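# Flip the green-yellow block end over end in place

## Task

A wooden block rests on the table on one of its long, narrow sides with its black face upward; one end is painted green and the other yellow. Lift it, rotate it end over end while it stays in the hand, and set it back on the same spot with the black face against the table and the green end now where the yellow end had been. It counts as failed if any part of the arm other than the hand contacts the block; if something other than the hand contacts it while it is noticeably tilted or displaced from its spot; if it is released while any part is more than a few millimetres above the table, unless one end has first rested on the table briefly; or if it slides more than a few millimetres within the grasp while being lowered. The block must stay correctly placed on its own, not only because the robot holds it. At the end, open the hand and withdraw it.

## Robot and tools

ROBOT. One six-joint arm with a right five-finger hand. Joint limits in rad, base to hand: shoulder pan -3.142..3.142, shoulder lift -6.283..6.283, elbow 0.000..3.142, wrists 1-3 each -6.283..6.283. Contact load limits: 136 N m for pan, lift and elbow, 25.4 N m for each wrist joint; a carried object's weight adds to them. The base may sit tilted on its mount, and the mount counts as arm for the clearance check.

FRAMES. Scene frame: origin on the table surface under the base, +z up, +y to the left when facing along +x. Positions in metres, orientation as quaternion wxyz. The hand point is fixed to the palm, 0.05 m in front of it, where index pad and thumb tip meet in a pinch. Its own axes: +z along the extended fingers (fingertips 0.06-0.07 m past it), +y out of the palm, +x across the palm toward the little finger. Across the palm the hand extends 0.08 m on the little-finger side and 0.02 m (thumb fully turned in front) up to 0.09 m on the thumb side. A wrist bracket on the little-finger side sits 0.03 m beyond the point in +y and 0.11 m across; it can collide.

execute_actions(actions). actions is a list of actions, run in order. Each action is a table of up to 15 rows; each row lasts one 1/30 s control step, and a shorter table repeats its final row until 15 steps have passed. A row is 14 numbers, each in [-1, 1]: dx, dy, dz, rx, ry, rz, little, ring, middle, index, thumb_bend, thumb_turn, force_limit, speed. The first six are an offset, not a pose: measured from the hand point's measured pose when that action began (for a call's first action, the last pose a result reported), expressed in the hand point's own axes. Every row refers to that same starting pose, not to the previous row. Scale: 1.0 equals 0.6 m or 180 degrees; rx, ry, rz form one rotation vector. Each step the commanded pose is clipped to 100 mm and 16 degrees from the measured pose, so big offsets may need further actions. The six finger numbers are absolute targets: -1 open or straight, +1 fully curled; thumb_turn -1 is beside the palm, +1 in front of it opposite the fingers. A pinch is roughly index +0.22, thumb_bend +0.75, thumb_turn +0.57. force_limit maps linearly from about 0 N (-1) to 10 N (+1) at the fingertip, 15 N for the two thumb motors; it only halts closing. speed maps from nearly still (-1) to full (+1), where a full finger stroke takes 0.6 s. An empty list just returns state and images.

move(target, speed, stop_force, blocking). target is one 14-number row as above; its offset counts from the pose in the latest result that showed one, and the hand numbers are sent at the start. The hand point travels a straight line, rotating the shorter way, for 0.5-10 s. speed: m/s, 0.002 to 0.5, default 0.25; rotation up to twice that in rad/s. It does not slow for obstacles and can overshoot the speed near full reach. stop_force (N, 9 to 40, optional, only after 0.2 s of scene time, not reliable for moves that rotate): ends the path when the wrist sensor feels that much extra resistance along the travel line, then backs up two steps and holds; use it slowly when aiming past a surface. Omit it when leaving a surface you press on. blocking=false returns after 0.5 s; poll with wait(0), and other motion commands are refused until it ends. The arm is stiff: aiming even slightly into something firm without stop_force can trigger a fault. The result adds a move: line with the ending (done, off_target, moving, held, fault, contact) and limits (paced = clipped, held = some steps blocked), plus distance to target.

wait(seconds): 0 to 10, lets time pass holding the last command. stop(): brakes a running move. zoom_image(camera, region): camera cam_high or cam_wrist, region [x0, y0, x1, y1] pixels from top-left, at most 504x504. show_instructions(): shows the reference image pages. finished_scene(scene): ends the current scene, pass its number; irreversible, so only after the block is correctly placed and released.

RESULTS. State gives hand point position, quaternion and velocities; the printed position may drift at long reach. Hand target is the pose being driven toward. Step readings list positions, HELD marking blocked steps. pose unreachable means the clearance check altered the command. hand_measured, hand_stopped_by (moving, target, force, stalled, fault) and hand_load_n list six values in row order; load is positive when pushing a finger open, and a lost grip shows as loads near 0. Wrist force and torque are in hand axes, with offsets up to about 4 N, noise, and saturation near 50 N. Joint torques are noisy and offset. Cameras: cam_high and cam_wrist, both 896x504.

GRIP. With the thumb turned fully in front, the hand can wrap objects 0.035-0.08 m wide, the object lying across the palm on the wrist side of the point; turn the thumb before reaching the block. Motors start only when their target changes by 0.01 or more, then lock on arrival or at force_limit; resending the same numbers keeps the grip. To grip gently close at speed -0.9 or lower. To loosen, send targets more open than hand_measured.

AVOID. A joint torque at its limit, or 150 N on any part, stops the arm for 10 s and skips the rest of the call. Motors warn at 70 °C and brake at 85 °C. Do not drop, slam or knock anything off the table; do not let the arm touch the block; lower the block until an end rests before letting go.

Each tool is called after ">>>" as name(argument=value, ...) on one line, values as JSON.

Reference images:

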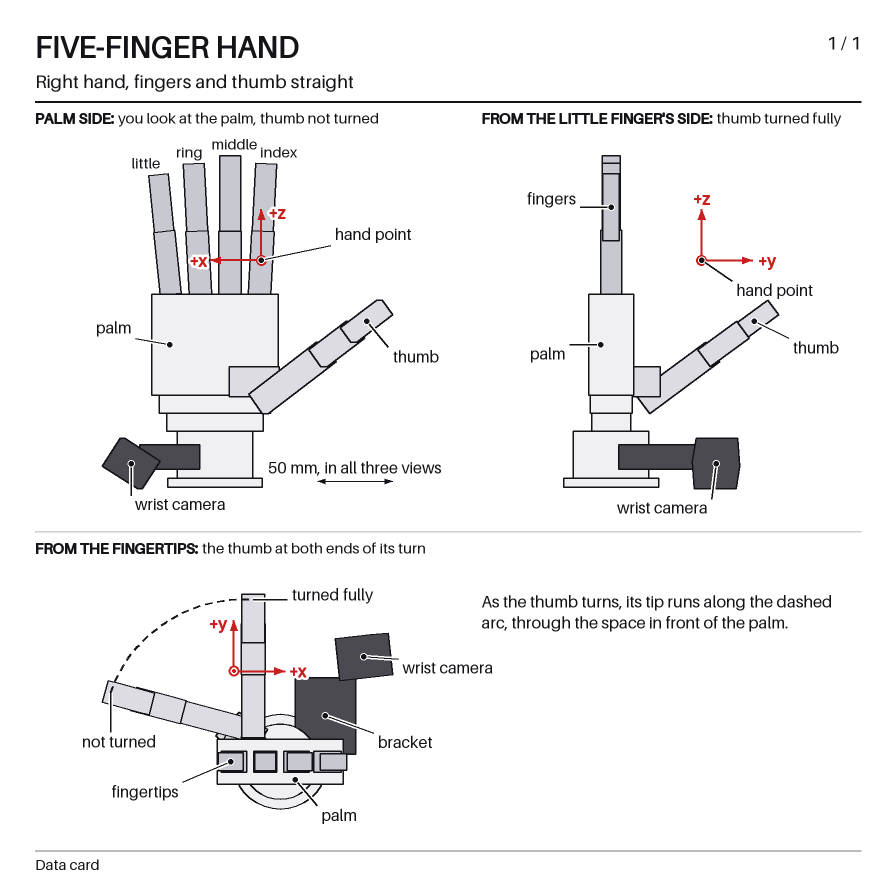

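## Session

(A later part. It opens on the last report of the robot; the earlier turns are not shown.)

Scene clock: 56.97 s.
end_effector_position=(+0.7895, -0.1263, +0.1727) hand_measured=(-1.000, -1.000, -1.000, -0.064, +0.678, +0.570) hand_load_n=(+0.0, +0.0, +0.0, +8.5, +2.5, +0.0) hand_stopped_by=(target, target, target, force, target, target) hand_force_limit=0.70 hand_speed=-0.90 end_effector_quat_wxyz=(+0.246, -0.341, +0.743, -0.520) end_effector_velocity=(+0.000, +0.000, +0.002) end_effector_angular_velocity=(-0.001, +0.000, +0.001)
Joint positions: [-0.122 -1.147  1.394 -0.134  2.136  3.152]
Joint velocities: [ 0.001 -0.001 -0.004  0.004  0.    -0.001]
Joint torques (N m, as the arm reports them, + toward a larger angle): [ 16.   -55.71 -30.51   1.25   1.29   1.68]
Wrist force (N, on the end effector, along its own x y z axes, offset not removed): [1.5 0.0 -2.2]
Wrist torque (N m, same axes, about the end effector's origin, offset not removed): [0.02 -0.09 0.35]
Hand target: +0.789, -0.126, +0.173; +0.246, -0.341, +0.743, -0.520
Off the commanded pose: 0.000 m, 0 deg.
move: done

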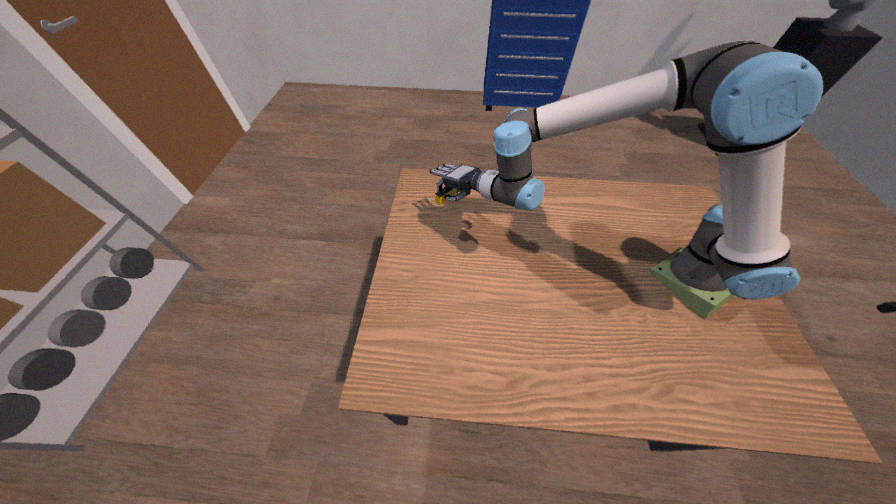

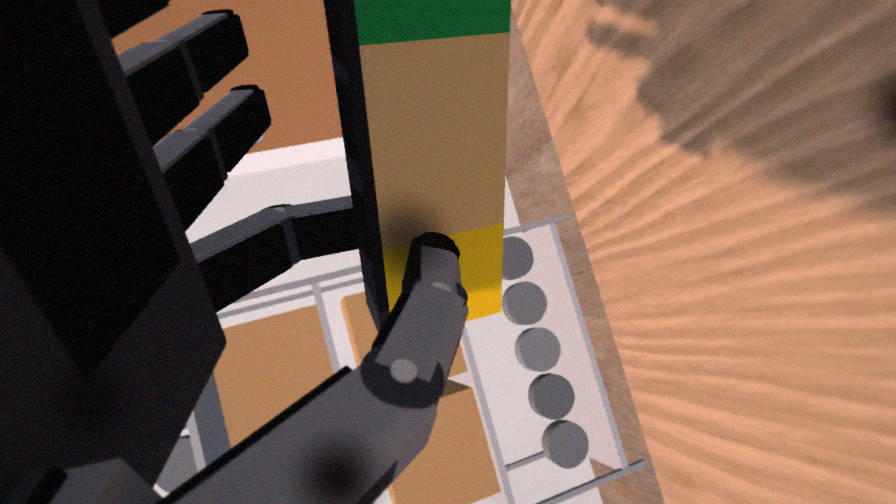

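Loosen gradually.

>>> move(target=[0,0,0,0,0,0,-1,-1,-1,-0.076,0.68,0.57,0.7,-0.9])

>>> wait(seconds=1)

Scene clock: 59.70 s.
end_effector_position=(+0.7895, -0.1263, +0.1728) hand_measured=(-1.000, -1.000, -1.000, -0.076, +0.678, +0.570) hand_load_n=(+0.0, +0.0, +0.0, +3.0, +2.0, -0.5) hand_stopped_by=(target, target, target, target, target, target) hand_force_limit=0.70 hand_speed=-0.90 end_effector_quat_wxyz=(+0.246, -0.341, +0.743, -0.521) end_effector_velocity=(-0.001, +0.000, -0.001) end_effector_angular_velocity=(+0.002, +0.002, -0.000)
Joint positions: [-0.122 -1.147  1.394 -0.133  2.136  3.152]
Joint velocities: [-0.     0.     0.002  0.001 -0.     0.002]
Joint torques (N m, as the arm reports them, + toward a larger angle): [ 10.87 -36.71  -4.18  -2.51  -0.2    1.  ]
Wrist force (N, on the end effector, along its own x y z axes, offset not removed): [-2.9 0.4 -2.3]
Wrist torque (N m, same axes, about the end effector's origin, offset not removed): [0.12 0.67 -0.12]
Hand target: +0.789, -0.126, +0.173; +0.246, -0.341, +0.743, -0.520
Off the commanded pose: 0.000 m, 0 deg.
move: done

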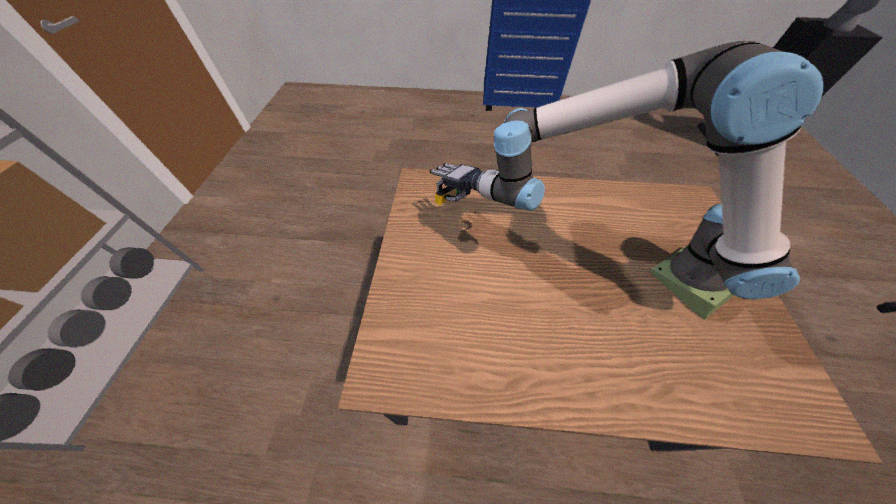

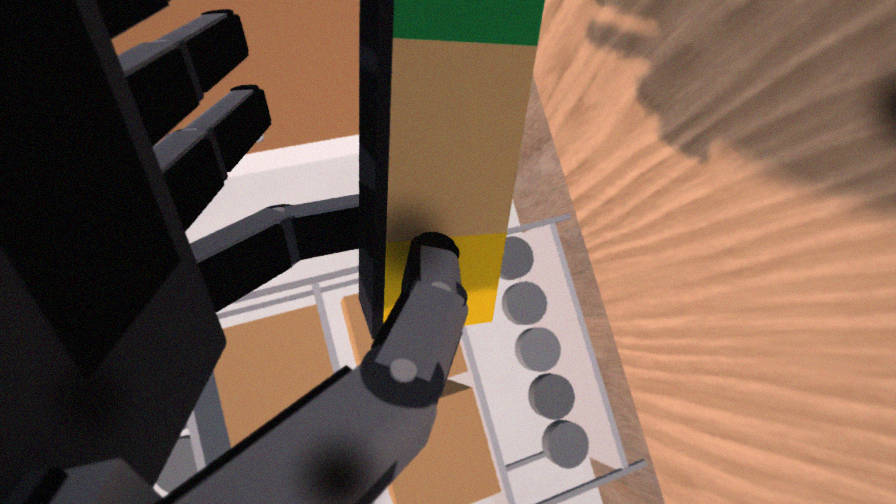

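Scene clock: 60.70 s.
end_effector_position=(+0.7895, -0.1263, +0.1727) hand_measured=(-1.000, -1.000, -1.000, -0.076, +0.678, +0.570) hand_load_n=(+0.0, +0.0, +0.0, +3.0, +2.0, -0.5) hand_stopped_by=(target, target, target, target, target, target) hand_force_limit=0.70 hand_speed=-0.90 end_effector_quat_wxyz=(+0.246, -0.341, +0.743, -0.520) end_effector_velocity=(-0.000, -0.000, -0.001) end_effector_angular_velocity=(-0.001, +0.002, +0.001)
Joint positions: [-0.122 -1.147  1.394 -0.134  2.136  3.152]
Joint velocities: [-0.     0.     0.002 -0.001 -0.    -0.001]
Joint torques (N m, as the arm reports them, + toward a larger angle): [  3.06 -36.78  -5.77  -2.56  -1.96  -0.89]
Wrist force (N, on the end effector, along its own x y z axes, offset not removed): [0.0 -1.3 -2.7]
Wrist torque (N m, same axes, about the end effector's origin, offset not removed): [-0.19 0.29 -0.01]
Hand target: +0.789, -0.126, +0.173; +0.246, -0.341, +0.743, -0.520
Off the commanded pose: 0.000 m, 0 deg.
wait: 1.00 s; at rest by 0.17 s

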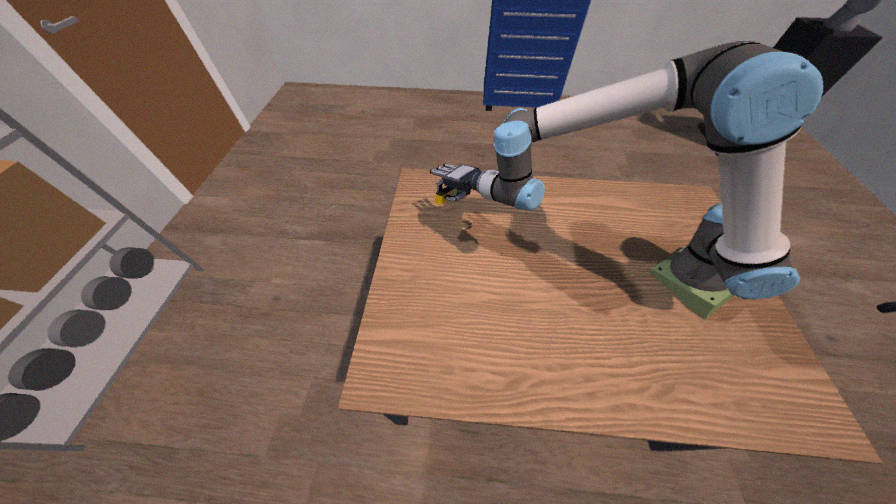

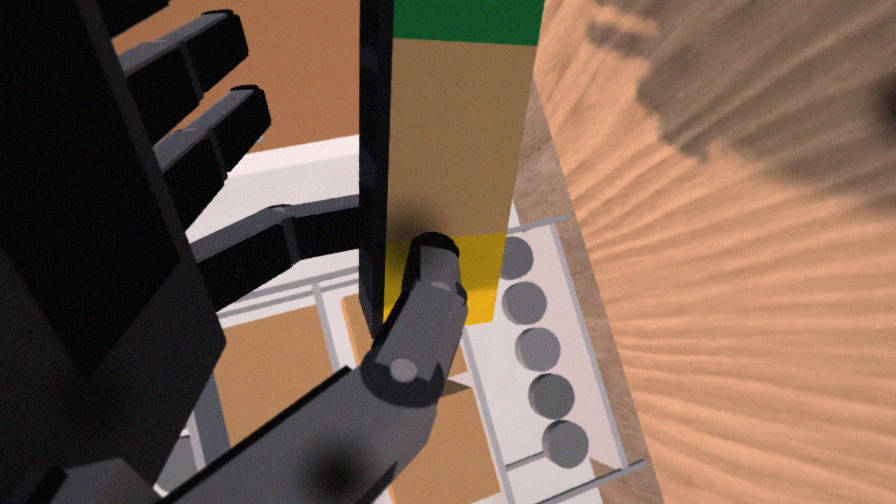

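>>> move(target=[0,0,0,0,0.085,-0.235,-1,-1,-1,-0.078,0.68,0.57,0.7,-0.9], speed=0.15)

Scene clock: 66.10 s.
end_effector_position=(+0.7895, -0.1262, +0.1727) hand_measured=(-1.000, -1.000, -1.000, -0.078, +0.678, +0.570) hand_load_n=(+0.0, +0.0, +0.0, +2.5, +2.0, +0.0) hand_stopped_by=(target, target, target, target, target, target) hand_force_limit=0.70 hand_speed=-0.90 end_effector_quat_wxyz=(-0.056, -0.515, +0.596, -0.614) end_effector_velocity=(+0.000, -0.000, -0.000) end_effector_angular_velocity=(-0.010, +0.004, +0.000)
Joint positions: [ 0.021 -0.956  1.161 -0.226  2.52   2.323]
Joint velocities: [ 0.001  0.001  0.003 -0.014  0.003 -0.017]
Joint torques (N m, as the arm reports them, + toward a larger angle): [ 15.85 -41.89  -8.41  -2.38   1.59  -1.68]
Wrist force (N, on the end effector, along its own x y z axes, offset not removed): [4.6 0.3 -4.9]
Wrist torque (N m, same axes, about the end effector's origin, offset not removed): [0.23 -0.33 0.63]
Hand target: +0.789, -0.126, +0.173; -0.057, -0.515, +0.596, -0.614
Off the commanded pose: 0.000 m, 0 deg.
move: done

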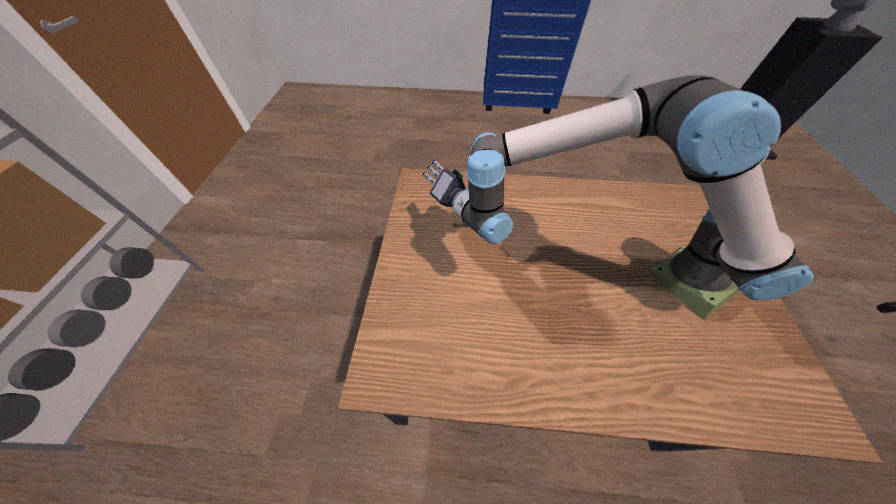

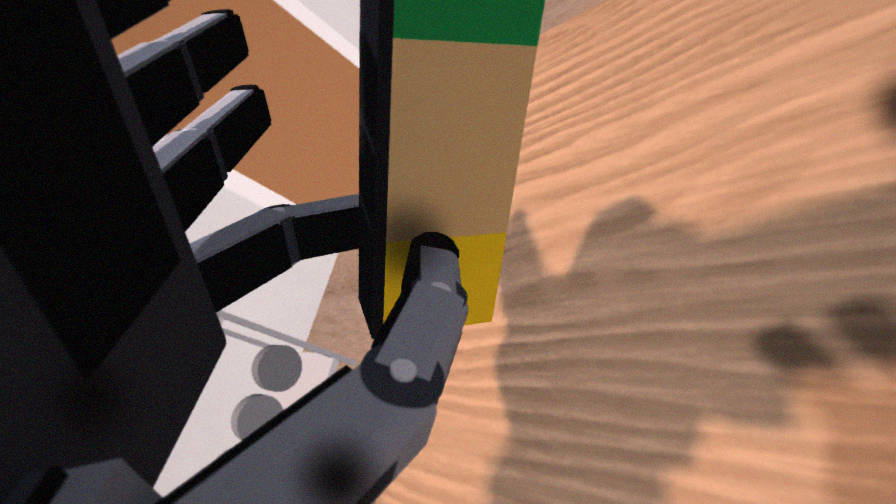

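>>> move(target=[0,0,0,0,-0.05,0.14,-1,-1,-1,-0.082,0.68,0.57,0.7,-0.9], speed=0.15)

Scene clock: 69.70 s.
end_effector_position=(+0.7895, -0.1262, +0.1728) hand_measured=(-1.000, -1.000, -1.000, -0.082, +0.678, +0.570) hand_load_n=(+0.0, +0.0, +0.0, +1.5, +1.0, +0.0) hand_stopped_by=(target, target, target, target, target, target) hand_force_limit=0.70 hand_speed=-0.90 end_effector_quat_wxyz=(+0.125, -0.419, +0.697, -0.569) end_effector_velocity=(-0.000, -0.000, -0.001) end_effector_angular_velocity=(+0.008, -0.006, +0.000)
Joint positions: [-0.053 -1.068  1.277 -0.109  2.313  2.851]
Joint velocities: [-0.003 -0.003  0.005  0.    -0.006  0.011]
Joint torques (N m, as the arm reports them, + toward a larger angle): [  4.12 -61.74  -5.86   1.53  -1.34   1.87]
Wrist force (N, on the end effector, along its own x y z axes, offset not removed): [0.9 -0.7 -5.0]
Wrist torque (N m, same axes, about the end effector's origin, offset not removed): [0.25 0.10 0.11]
Hand target: +0.790, -0.126, +0.173; +0.125, -0.418, +0.697, -0.569
Off the commanded pose: 0.000 m, 0 deg.
move: done

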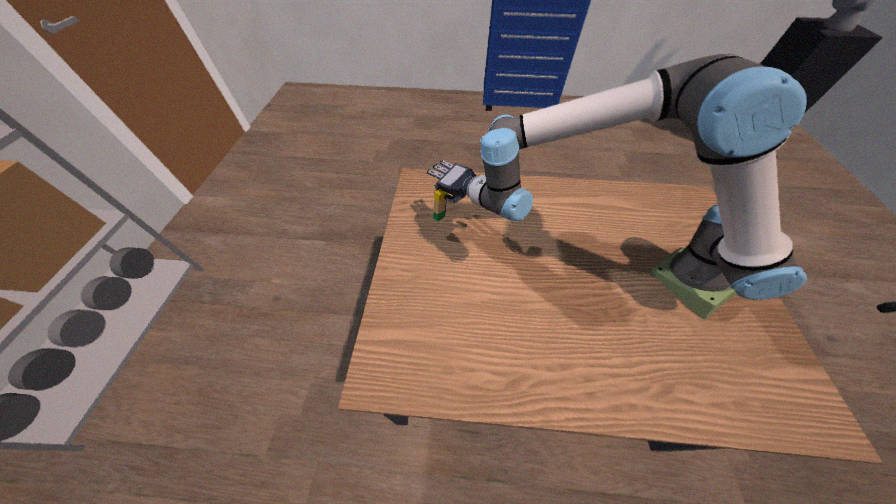

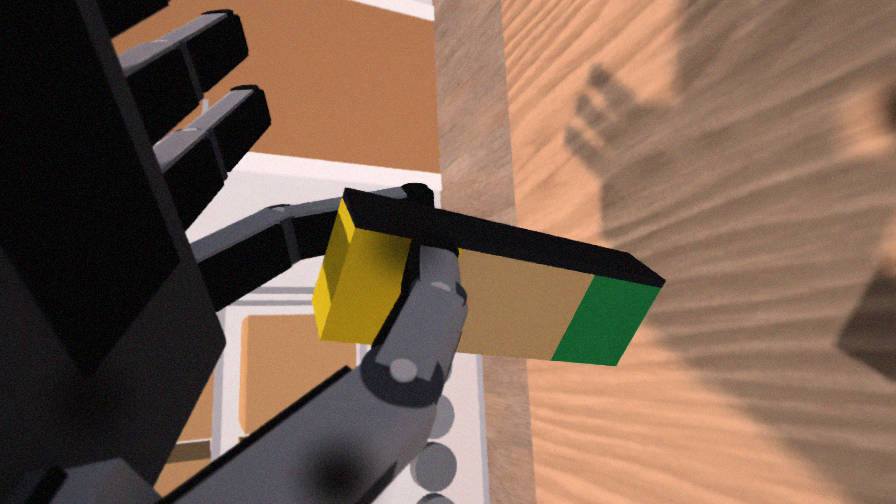

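>>> move(target=[0,0,0,0,0.08,-0.4,-1,-1,-1,-0.082,0.68,0.57,0.7,-0.9], speed=0.12)

>>> zoom_image(camera="cam_high", region=[380, 130, 560, 260])

Scene clock: 79.17 s.
end_effector_position=(+0.7894, -0.1261, +0.1727) hand_measured=(-1.000, -1.000, -1.000, -0.082, +0.678, +0.570) hand_load_n=(+0.0, +0.0, +0.0, +2.0, +1.0, +0.0) hand_stopped_by=(target, target, target, target, target, target) hand_force_limit=0.70 hand_speed=-0.90 end_effector_quat_wxyz=(+0.188, +0.625, -0.461, +0.601) end_effector_velocity=(+0.000, +0.000, +0.001) end_effector_angular_velocity=(-0.000, -0.001, -0.000)
Joint positions: [ 0.044 -0.907  1.144 -0.317  2.529  1.836]
Joint velocities: [ 0.    -0.    -0.001  0.     0.    -0.   ]
Joint torques (N m, as the arm reports them, + toward a larger angle): [  4.79 -65.26 -32.47   1.62  -1.86   1.41]
Wrist force (N, on the end effector, along its own x y z axes, offset not removed): [-1.1 -2.5 -4.2]
Wrist torque (N m, same axes, about the end effector's origin, offset not removed): [-0.29 0.33 0.01]
Hand target: +0.789, -0.126, +0.173; +0.188, +0.625, -0.461, +0.601
Off the commanded pose: 0.000 m, 22 deg; orientation clipped at the last step of the last action.
move: held; limits=paced,held; held on 51 of 168 steps, including the last
pose unreachable: on one or more control steps of this call, first in action 0 (counted from 0), an arm could not follow its commanded pose, so it was not sent that pose on those steps. On the call's last step it was still not sent that pose. It may still have moved: this result reports where it is.
cause: the commanded pose would bring two parts of the arm too close to each other (joints 4 (wrist 1) to 6 (wrist 3) lie between them).

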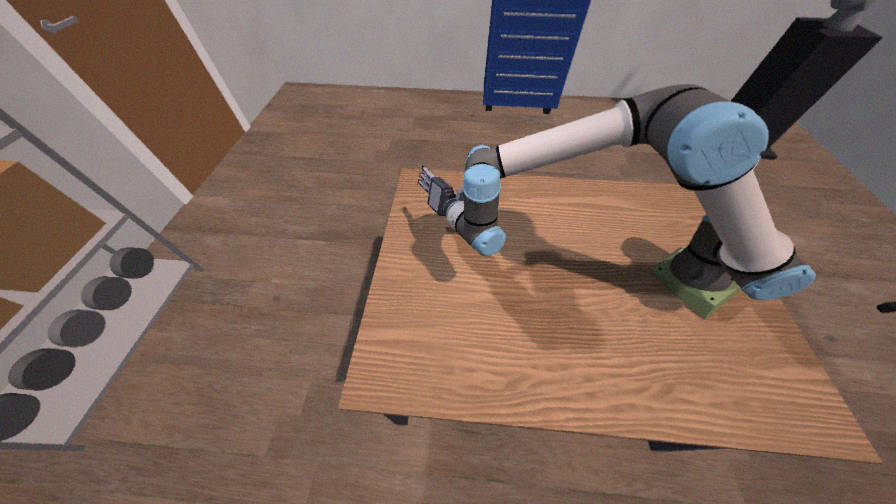

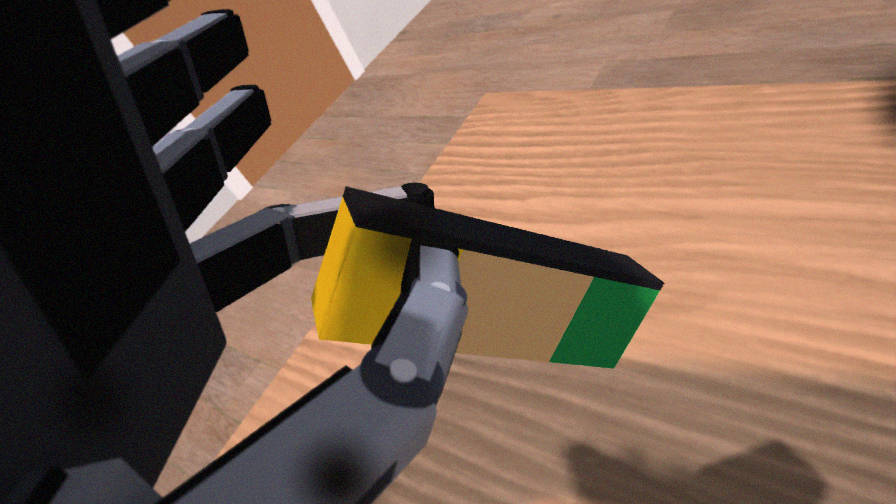

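Region (380, 130, 560, 260) of cam_high's 896x504 image, scaled by 2.800, with more detail than that image has.

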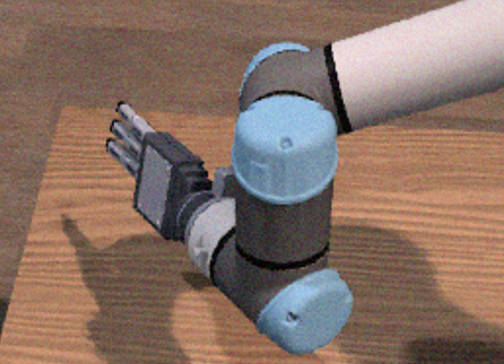

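>>> move(target=[0,0,0,0.231,-0.08,-0.052,-1,-1,-1,-0.082,0.68,0.57,0.7,-0.9], speed=0.15)

>>> move(target=[0,0,0,0,0,-0.2,-1,-1,-1,-0.082,0.68,0.57,0.7,-0.9], speed=0.12)

Scene clock: 87.67 s.
end_effector_position=(+0.7895, -0.1262, +0.1728) hand_measured=(-1.000, -1.000, -1.000, -0.082, +0.678, +0.570) hand_load_n=(+0.0, +0.0, +0.0, +2.0, +1.0, +0.0) hand_stopped_by=(target, target, target, target, target, target) hand_force_limit=0.70 hand_speed=-0.90 end_effector_quat_wxyz=(-0.056, +0.754, -0.187, +0.627) end_effector_velocity=(+0.000, -0.000, +0.000) end_effector_angular_velocity=(-0.000, -0.002, +0.009)
Joint positions: [-0.209 -1.221  1.603 -0.354  1.515  1.721]
Joint velocities: [-0.004 -0.002  0.002 -0.    -0.013 -0.002]
Joint torques (N m, as the arm reports them, + toward a larger angle): [  1.93 -52.04  -3.86  -3.15  -2.06  -1.57]
Wrist force (N, on the end effector, along its own x y z axes, offset not removed): [3.2 -1.5 -3.3]
Wrist torque (N m, same axes, about the end effector's origin, offset not removed): [-0.18 -0.32 0.20]
Hand target: +0.790, -0.126, +0.173; -0.056, +0.754, -0.187, +0.627
Off the commanded pose: 0.000 m, 0 deg.
move: done; limits=paced

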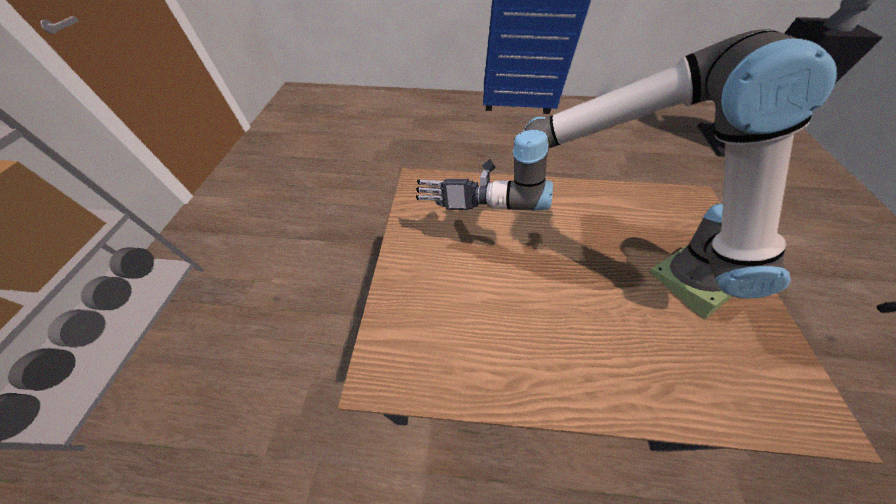

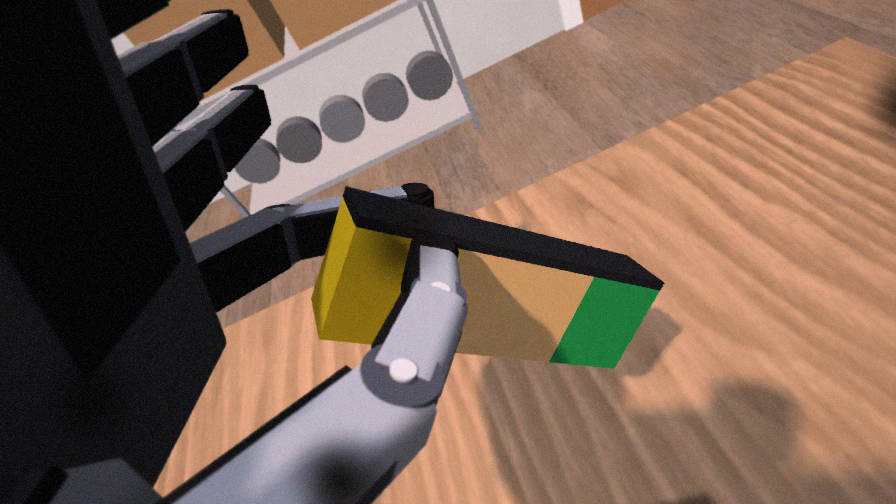

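Scene clock: 90.63 s.
end_effector_position=(+0.7895, -0.1262, +0.1728) hand_measured=(-1.000, -1.000, -1.000, -0.082, +0.678, +0.570) hand_load_n=(+0.0, +0.0, +0.0, +2.0, +1.0, +0.0) hand_stopped_by=(target, target, target, target, target, target) hand_force_limit=0.70 hand_speed=-0.90 end_effector_quat_wxyz=(+0.140, +0.775, +0.055, +0.613) end_effector_velocity=(-0.000, +0.001, -0.000) end_effector_angular_velocity=(-0.011, +0.001, +0.003)
Joint positions: [-0.184 -1.179  1.654 -0.447  1.54   1.094]
Joint velocities: [ 0.001  0.001  0.003 -0.004 -0.    -0.011]
Joint torques (N m, as the arm reports them, + toward a larger angle): [ 10.72 -35.11  -3.17  -3.13  -0.07  -1.47]
Wrist force (N, on the end effector, along its own x y z axes, offset not removed): [-2.2 -2.5 -4.3]
Wrist torque (N m, same axes, about the end effector's origin, offset not removed): [-0.20 0.59 0.00]
Hand target: +0.789, -0.126, +0.173; +0.141, +0.775, +0.055, +0.613
Off the commanded pose: 0.000 m, 0 deg.
move: done

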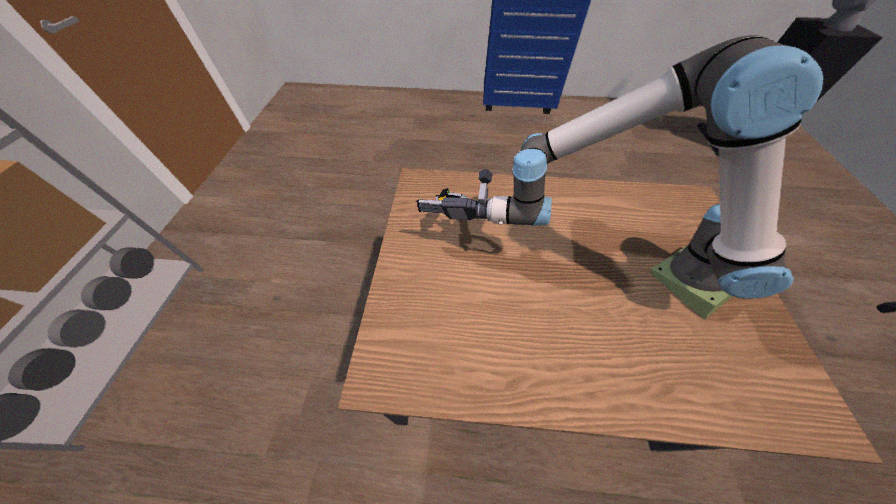

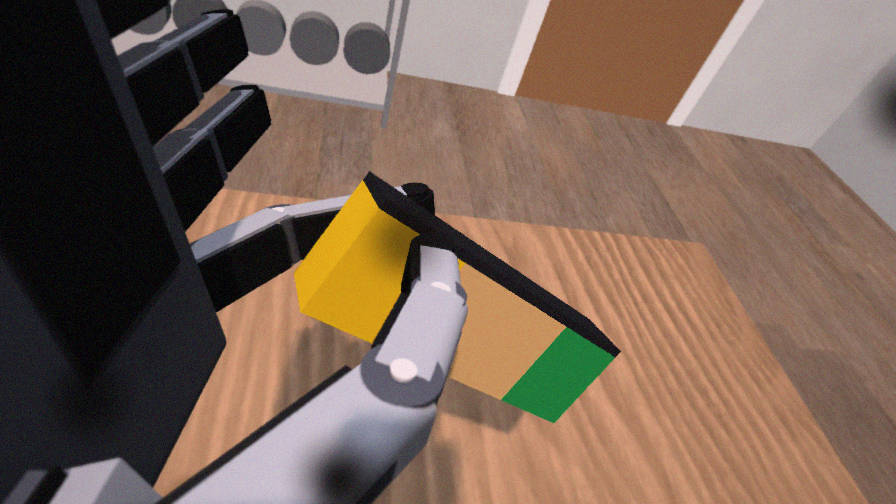

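Slipping controllably. Continue.

>>> move(target=[0,0,0,0,0.06,-0.25,-1,-1,-1,-0.082,0.68,0.57,0.7,-0.9], speed=0.12)

Scene clock: 96.30 s.
end_effector_position=(+0.7894, -0.1262, +0.1728) hand_measured=(-1.000, -1.000, -1.000, -0.082, +0.678, +0.570) hand_load_n=(+0.0, +0.0, +0.0, +2.0, +1.0, +0.0) hand_stopped_by=(target, target, target, target, target, target) hand_force_limit=0.70 hand_speed=-0.90 end_effector_quat_wxyz=(+0.358, +0.636, +0.359, +0.581) end_effector_velocity=(+0.001, -0.000, +0.001) end_effector_angular_velocity=(-0.012, -0.002, +0.003)
Joint positions: [-0.293 -1.119  1.8   -0.774  1.292  0.33 ]
Joint velocities: [-0.003  0.001 -0.001 -0.003 -0.006 -0.012]
Joint torques (N m, as the arm reports them, + toward a larger angle): [  1.45 -33.04  -0.51  -3.19  -1.89  -1.7 ]
Wrist force (N, on the end effector, along its own x y z axes, offset not removed): [0.5 0.0 -1.1]
Wrist torque (N m, same axes, about the end effector's origin, offset not removed): [0.04 -0.16 0.35]
Hand target: +0.789, -0.126, +0.173; +0.358, +0.636, +0.359, +0.581
Off the commanded pose: 0.000 m, 0 deg.
move: done

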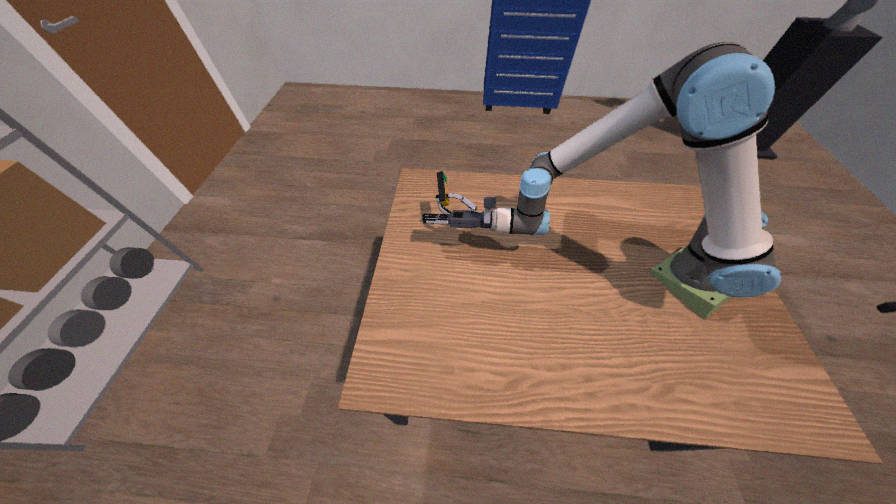

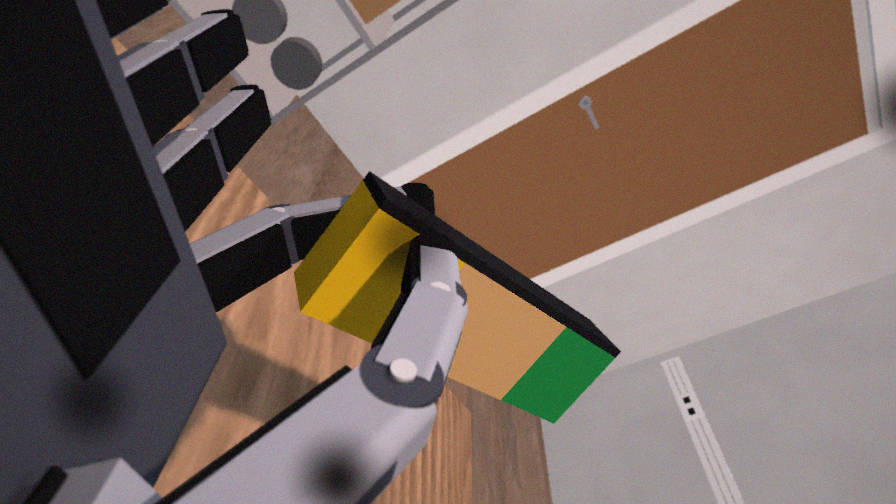

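>>> move(target=[0,0,0,0,-0.06,0.25,-1,-1,-1,-0.084,0.68,0.57,0.7,-0.9], speed=0.12)

Scene clock: 102.57 s.
end_effector_position=(+0.7894, -0.1262, +0.1728) hand_measured=(-1.000, -1.000, -1.000, -0.084, +0.678, +0.570) hand_load_n=(+0.0, +0.0, +0.0, +1.5, +1.0, +0.0) hand_stopped_by=(target, target, target, target, target, target) hand_force_limit=0.70 hand_speed=-0.90 end_effector_quat_wxyz=(+0.140, +0.775, +0.055, +0.613) end_effector_velocity=(+0.000, -0.000, +0.000) end_effector_angular_velocity=(+0.010, +0.001, -0.003)
Joint positions: [-0.184 -1.179  1.654 -0.447  1.54   1.094]
Joint velocities: [ 0.001 -0.    -0.005  0.007  0.002  0.01 ]
Joint torques (N m, as the arm reports them, + toward a larger angle): [ 15.12 -53.53 -31.18   1.59   1.66   1.6 ]
Wrist force (N, on the end effector, along its own x y z axes, offset not removed): [3.0 3.6 -1.5]
Wrist torque (N m, same axes, about the end effector's origin, offset not removed): [0.67 -0.18 0.46]
Hand target: +0.789, -0.126, +0.173; +0.140, +0.776, +0.054, +0.613
Off the commanded pose: 0.000 m, 0 deg.
move: done

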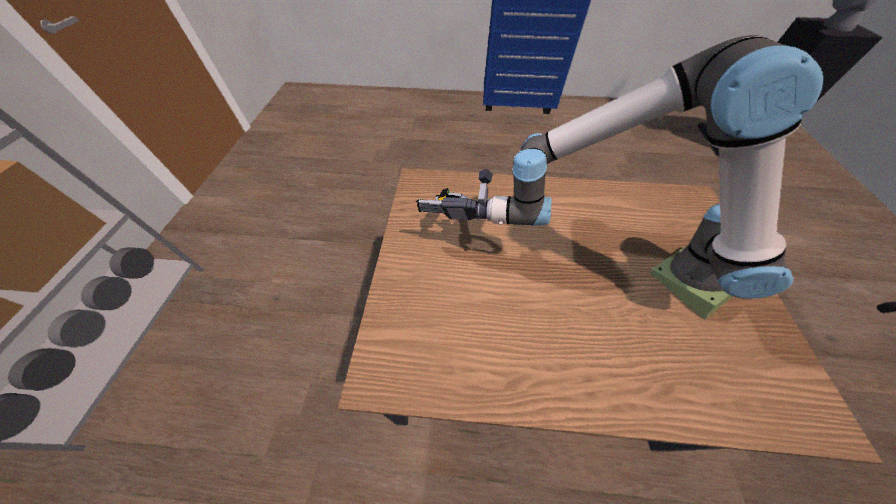

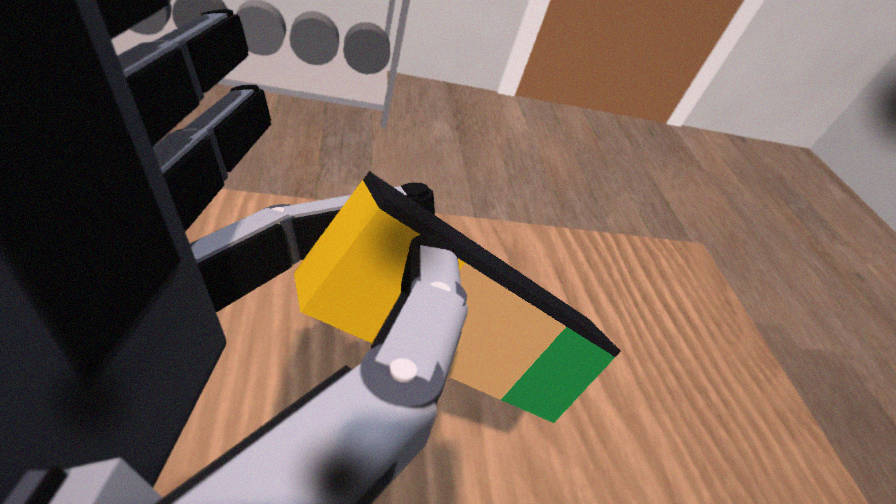

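>>> move(target=[0,0,0,0,0,-0.03,-1,-1,-1,-0.087,0.68,0.57,0.7,-0.9], speed=0.12)

>>> zoom_image(camera="cam_high", region=[400, 160, 520, 250])

Scene clock: 105.33 s.
end_effector_position=(+0.7894, -0.1262, +0.1728) hand_measured=(-1.000, -1.000, -1.000, -0.088, +0.680, +0.570) hand_load_n=(+0.0, +0.0, +0.0, +0.5, +0.5, +0.0) hand_stopped_by=(target, target, target, target, target, target) hand_force_limit=0.70 hand_speed=-0.90 end_effector_quat_wxyz=(+0.169, +0.772, +0.091, +0.606) end_effector_velocity=(+0.000, +0.000, +0.000) end_effector_angular_velocity=(-0.010, +0.000, +0.002)
Joint positions: [-0.185 -1.172  1.663 -0.462  1.539  1.001]
Joint velocities: [ 0.     0.001  0.001 -0.003 -0.    -0.01 ]
Joint torques (N m, as the arm reports them, + toward a larger angle): [  3.65 -33.8   -6.47  -2.83  -2.15  -1.27]
Wrist force (N, on the end effector, along its own x y z axes, offset not removed): [1.2 0.2 -1.0]
Wrist torque (N m, same axes, about the end effector's origin, offset not removed): [-0.21 0.00 0.54]
Hand target: +0.789, -0.126, +0.173; +0.169, +0.772, +0.091, +0.606
Off the commanded pose: 0.000 m, 0 deg.
move: done

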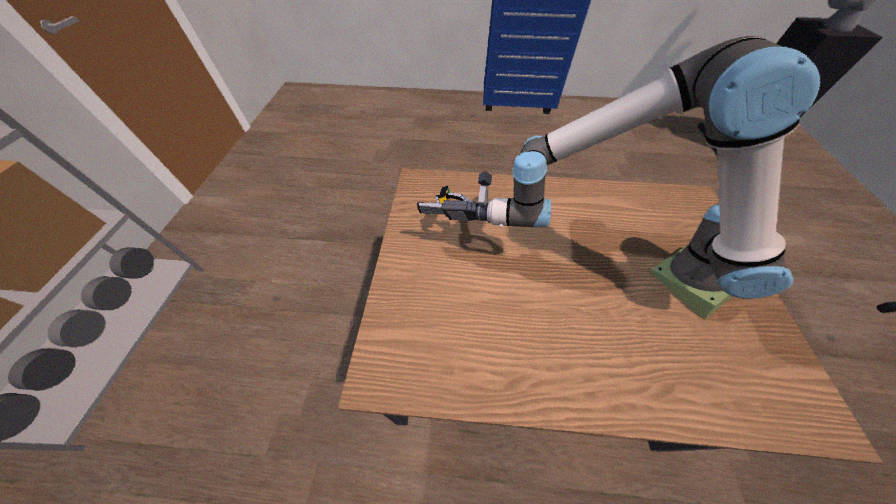

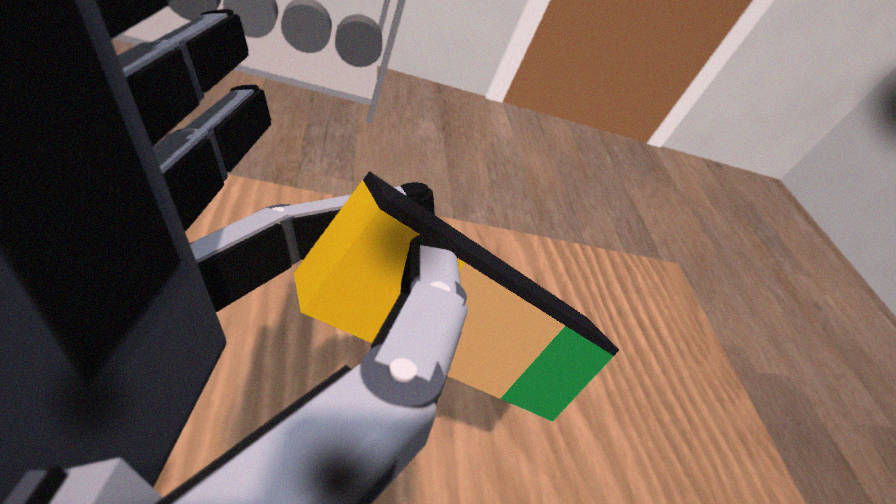

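Region (400, 160, 520, 250) of cam_high's 896x504 image, scaled by 4.200, with more detail than that image has; it fills the top 378 rows of this view, and the rest is white.

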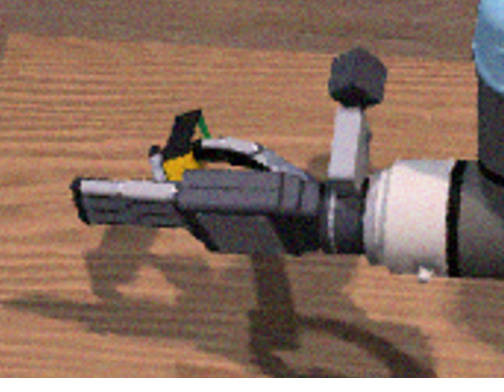

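>>> move(target=[0,0,0,0,-0.05,0.45,-1,-1,-1,0.3,0.68,0.57,-0.4,-0.93], speed=0.2)

>>> move(target=[0,0,0,0,-0.1,0.45,-1,-1,-1,0.3,0.68,0.57,-0.4,-0.93], speed=0.2)

Scene clock: 119.47 s.
end_effector_position=(+0.7896, -0.1262, +0.1728) hand_measured=(-1.000, -1.000, -1.000, -0.078, +0.680, +0.570) hand_load_n=(+0.0, +0.0, +0.0, +3.0, +1.5, +0.0) hand_stopped_by=(target, target, target, force, target, target) hand_force_limit=-0.40 hand_speed=-0.93 end_effector_quat_wxyz=(-0.258, +0.688, -0.444, +0.513) end_effector_velocity=(+0.000, +0.001, +0.000) end_effector_angular_velocity=(+0.010, -0.001, -0.001)
Joint positions: [-0.29  -1.215  1.437 -0.049  1.416  2.392]
Joint velocities: [-0.001  0.    -0.002  0.002 -0.003  0.009]
Joint torques (N m, as the arm reports them, + toward a larger angle): [  3.61 -34.94 -33.22   1.51  -1.7    1.75]
Wrist force (N, on the end effector, along its own x y z axes, offset not removed): [1.9 -6.2 2.6]
Wrist torque (N m, same axes, about the end effector's origin, offset not removed): [-1.29 -0.36 -0.02]
Hand target: +0.790, -0.126, +0.173; -0.259, +0.687, -0.444, +0.513
Off the commanded pose: 0.000 m, 0 deg.
move: done

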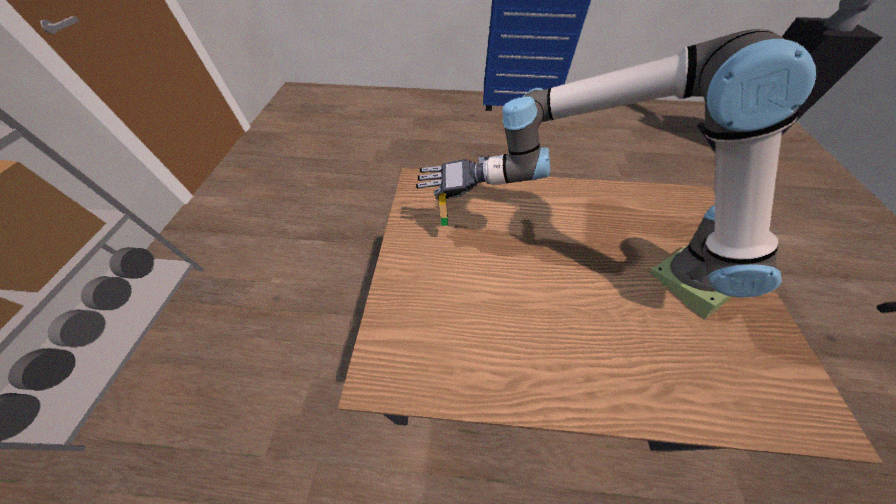

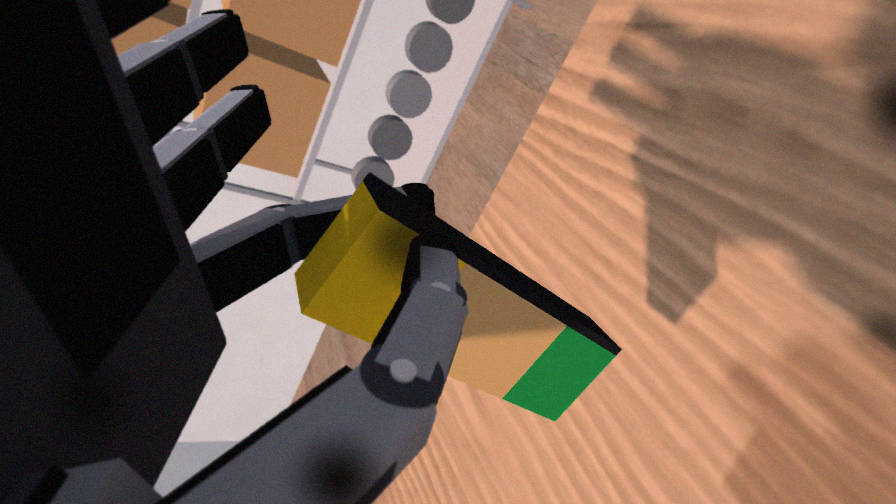

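Scene clock: 123.57 s.
end_effector_position=(+0.7897, -0.1262, +0.1727) hand_measured=(-1.000, -1.000, -1.000, -0.078, +0.680, +0.570) hand_load_n=(+0.0, +0.0, +0.0, +3.0, +1.5, +0.0) hand_stopped_by=(target, target, target, force, target, target) hand_force_limit=-0.40 hand_speed=-0.93 end_effector_quat_wxyz=(+0.589, -0.302, +0.740, -0.119) end_effector_velocity=(-0.000, +0.000, -0.001) end_effector_angular_velocity=(+0.009, -0.001, -0.003)
Joint positions: [-0.548 -1.114  1.406 -0.073  0.875  3.751]
Joint velocities: [-0.001  0.     0.004 -0.008 -0.001  0.012]
Joint torques (N m, as the arm reports them, + toward a larger angle): [  0.33 -37.81  -2.75  -2.15  -2.58   1.67]
Wrist force (N, on the end effector, along its own x y z axes, offset not removed): [-1.7 -2.9 0.4]
Wrist torque (N m, same axes, about the end effector's origin, offset not removed): [-0.58 0.42 -0.06]
Hand target: +0.790, -0.126, +0.173; +0.589, -0.302, +0.740, -0.118
Off the commanded pose: 0.000 m, 0 deg.
move: done

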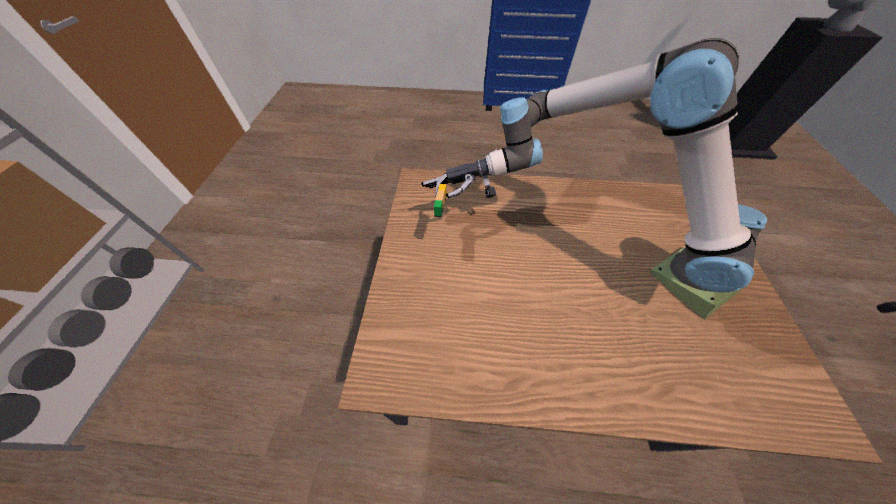

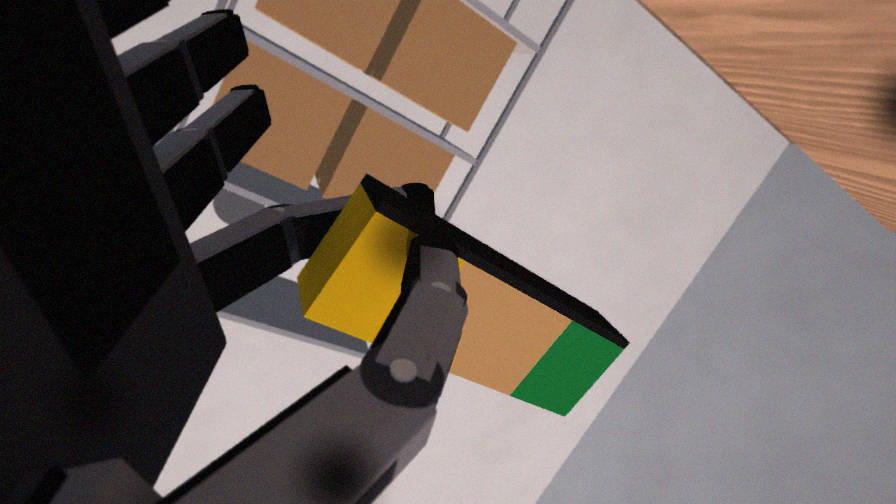

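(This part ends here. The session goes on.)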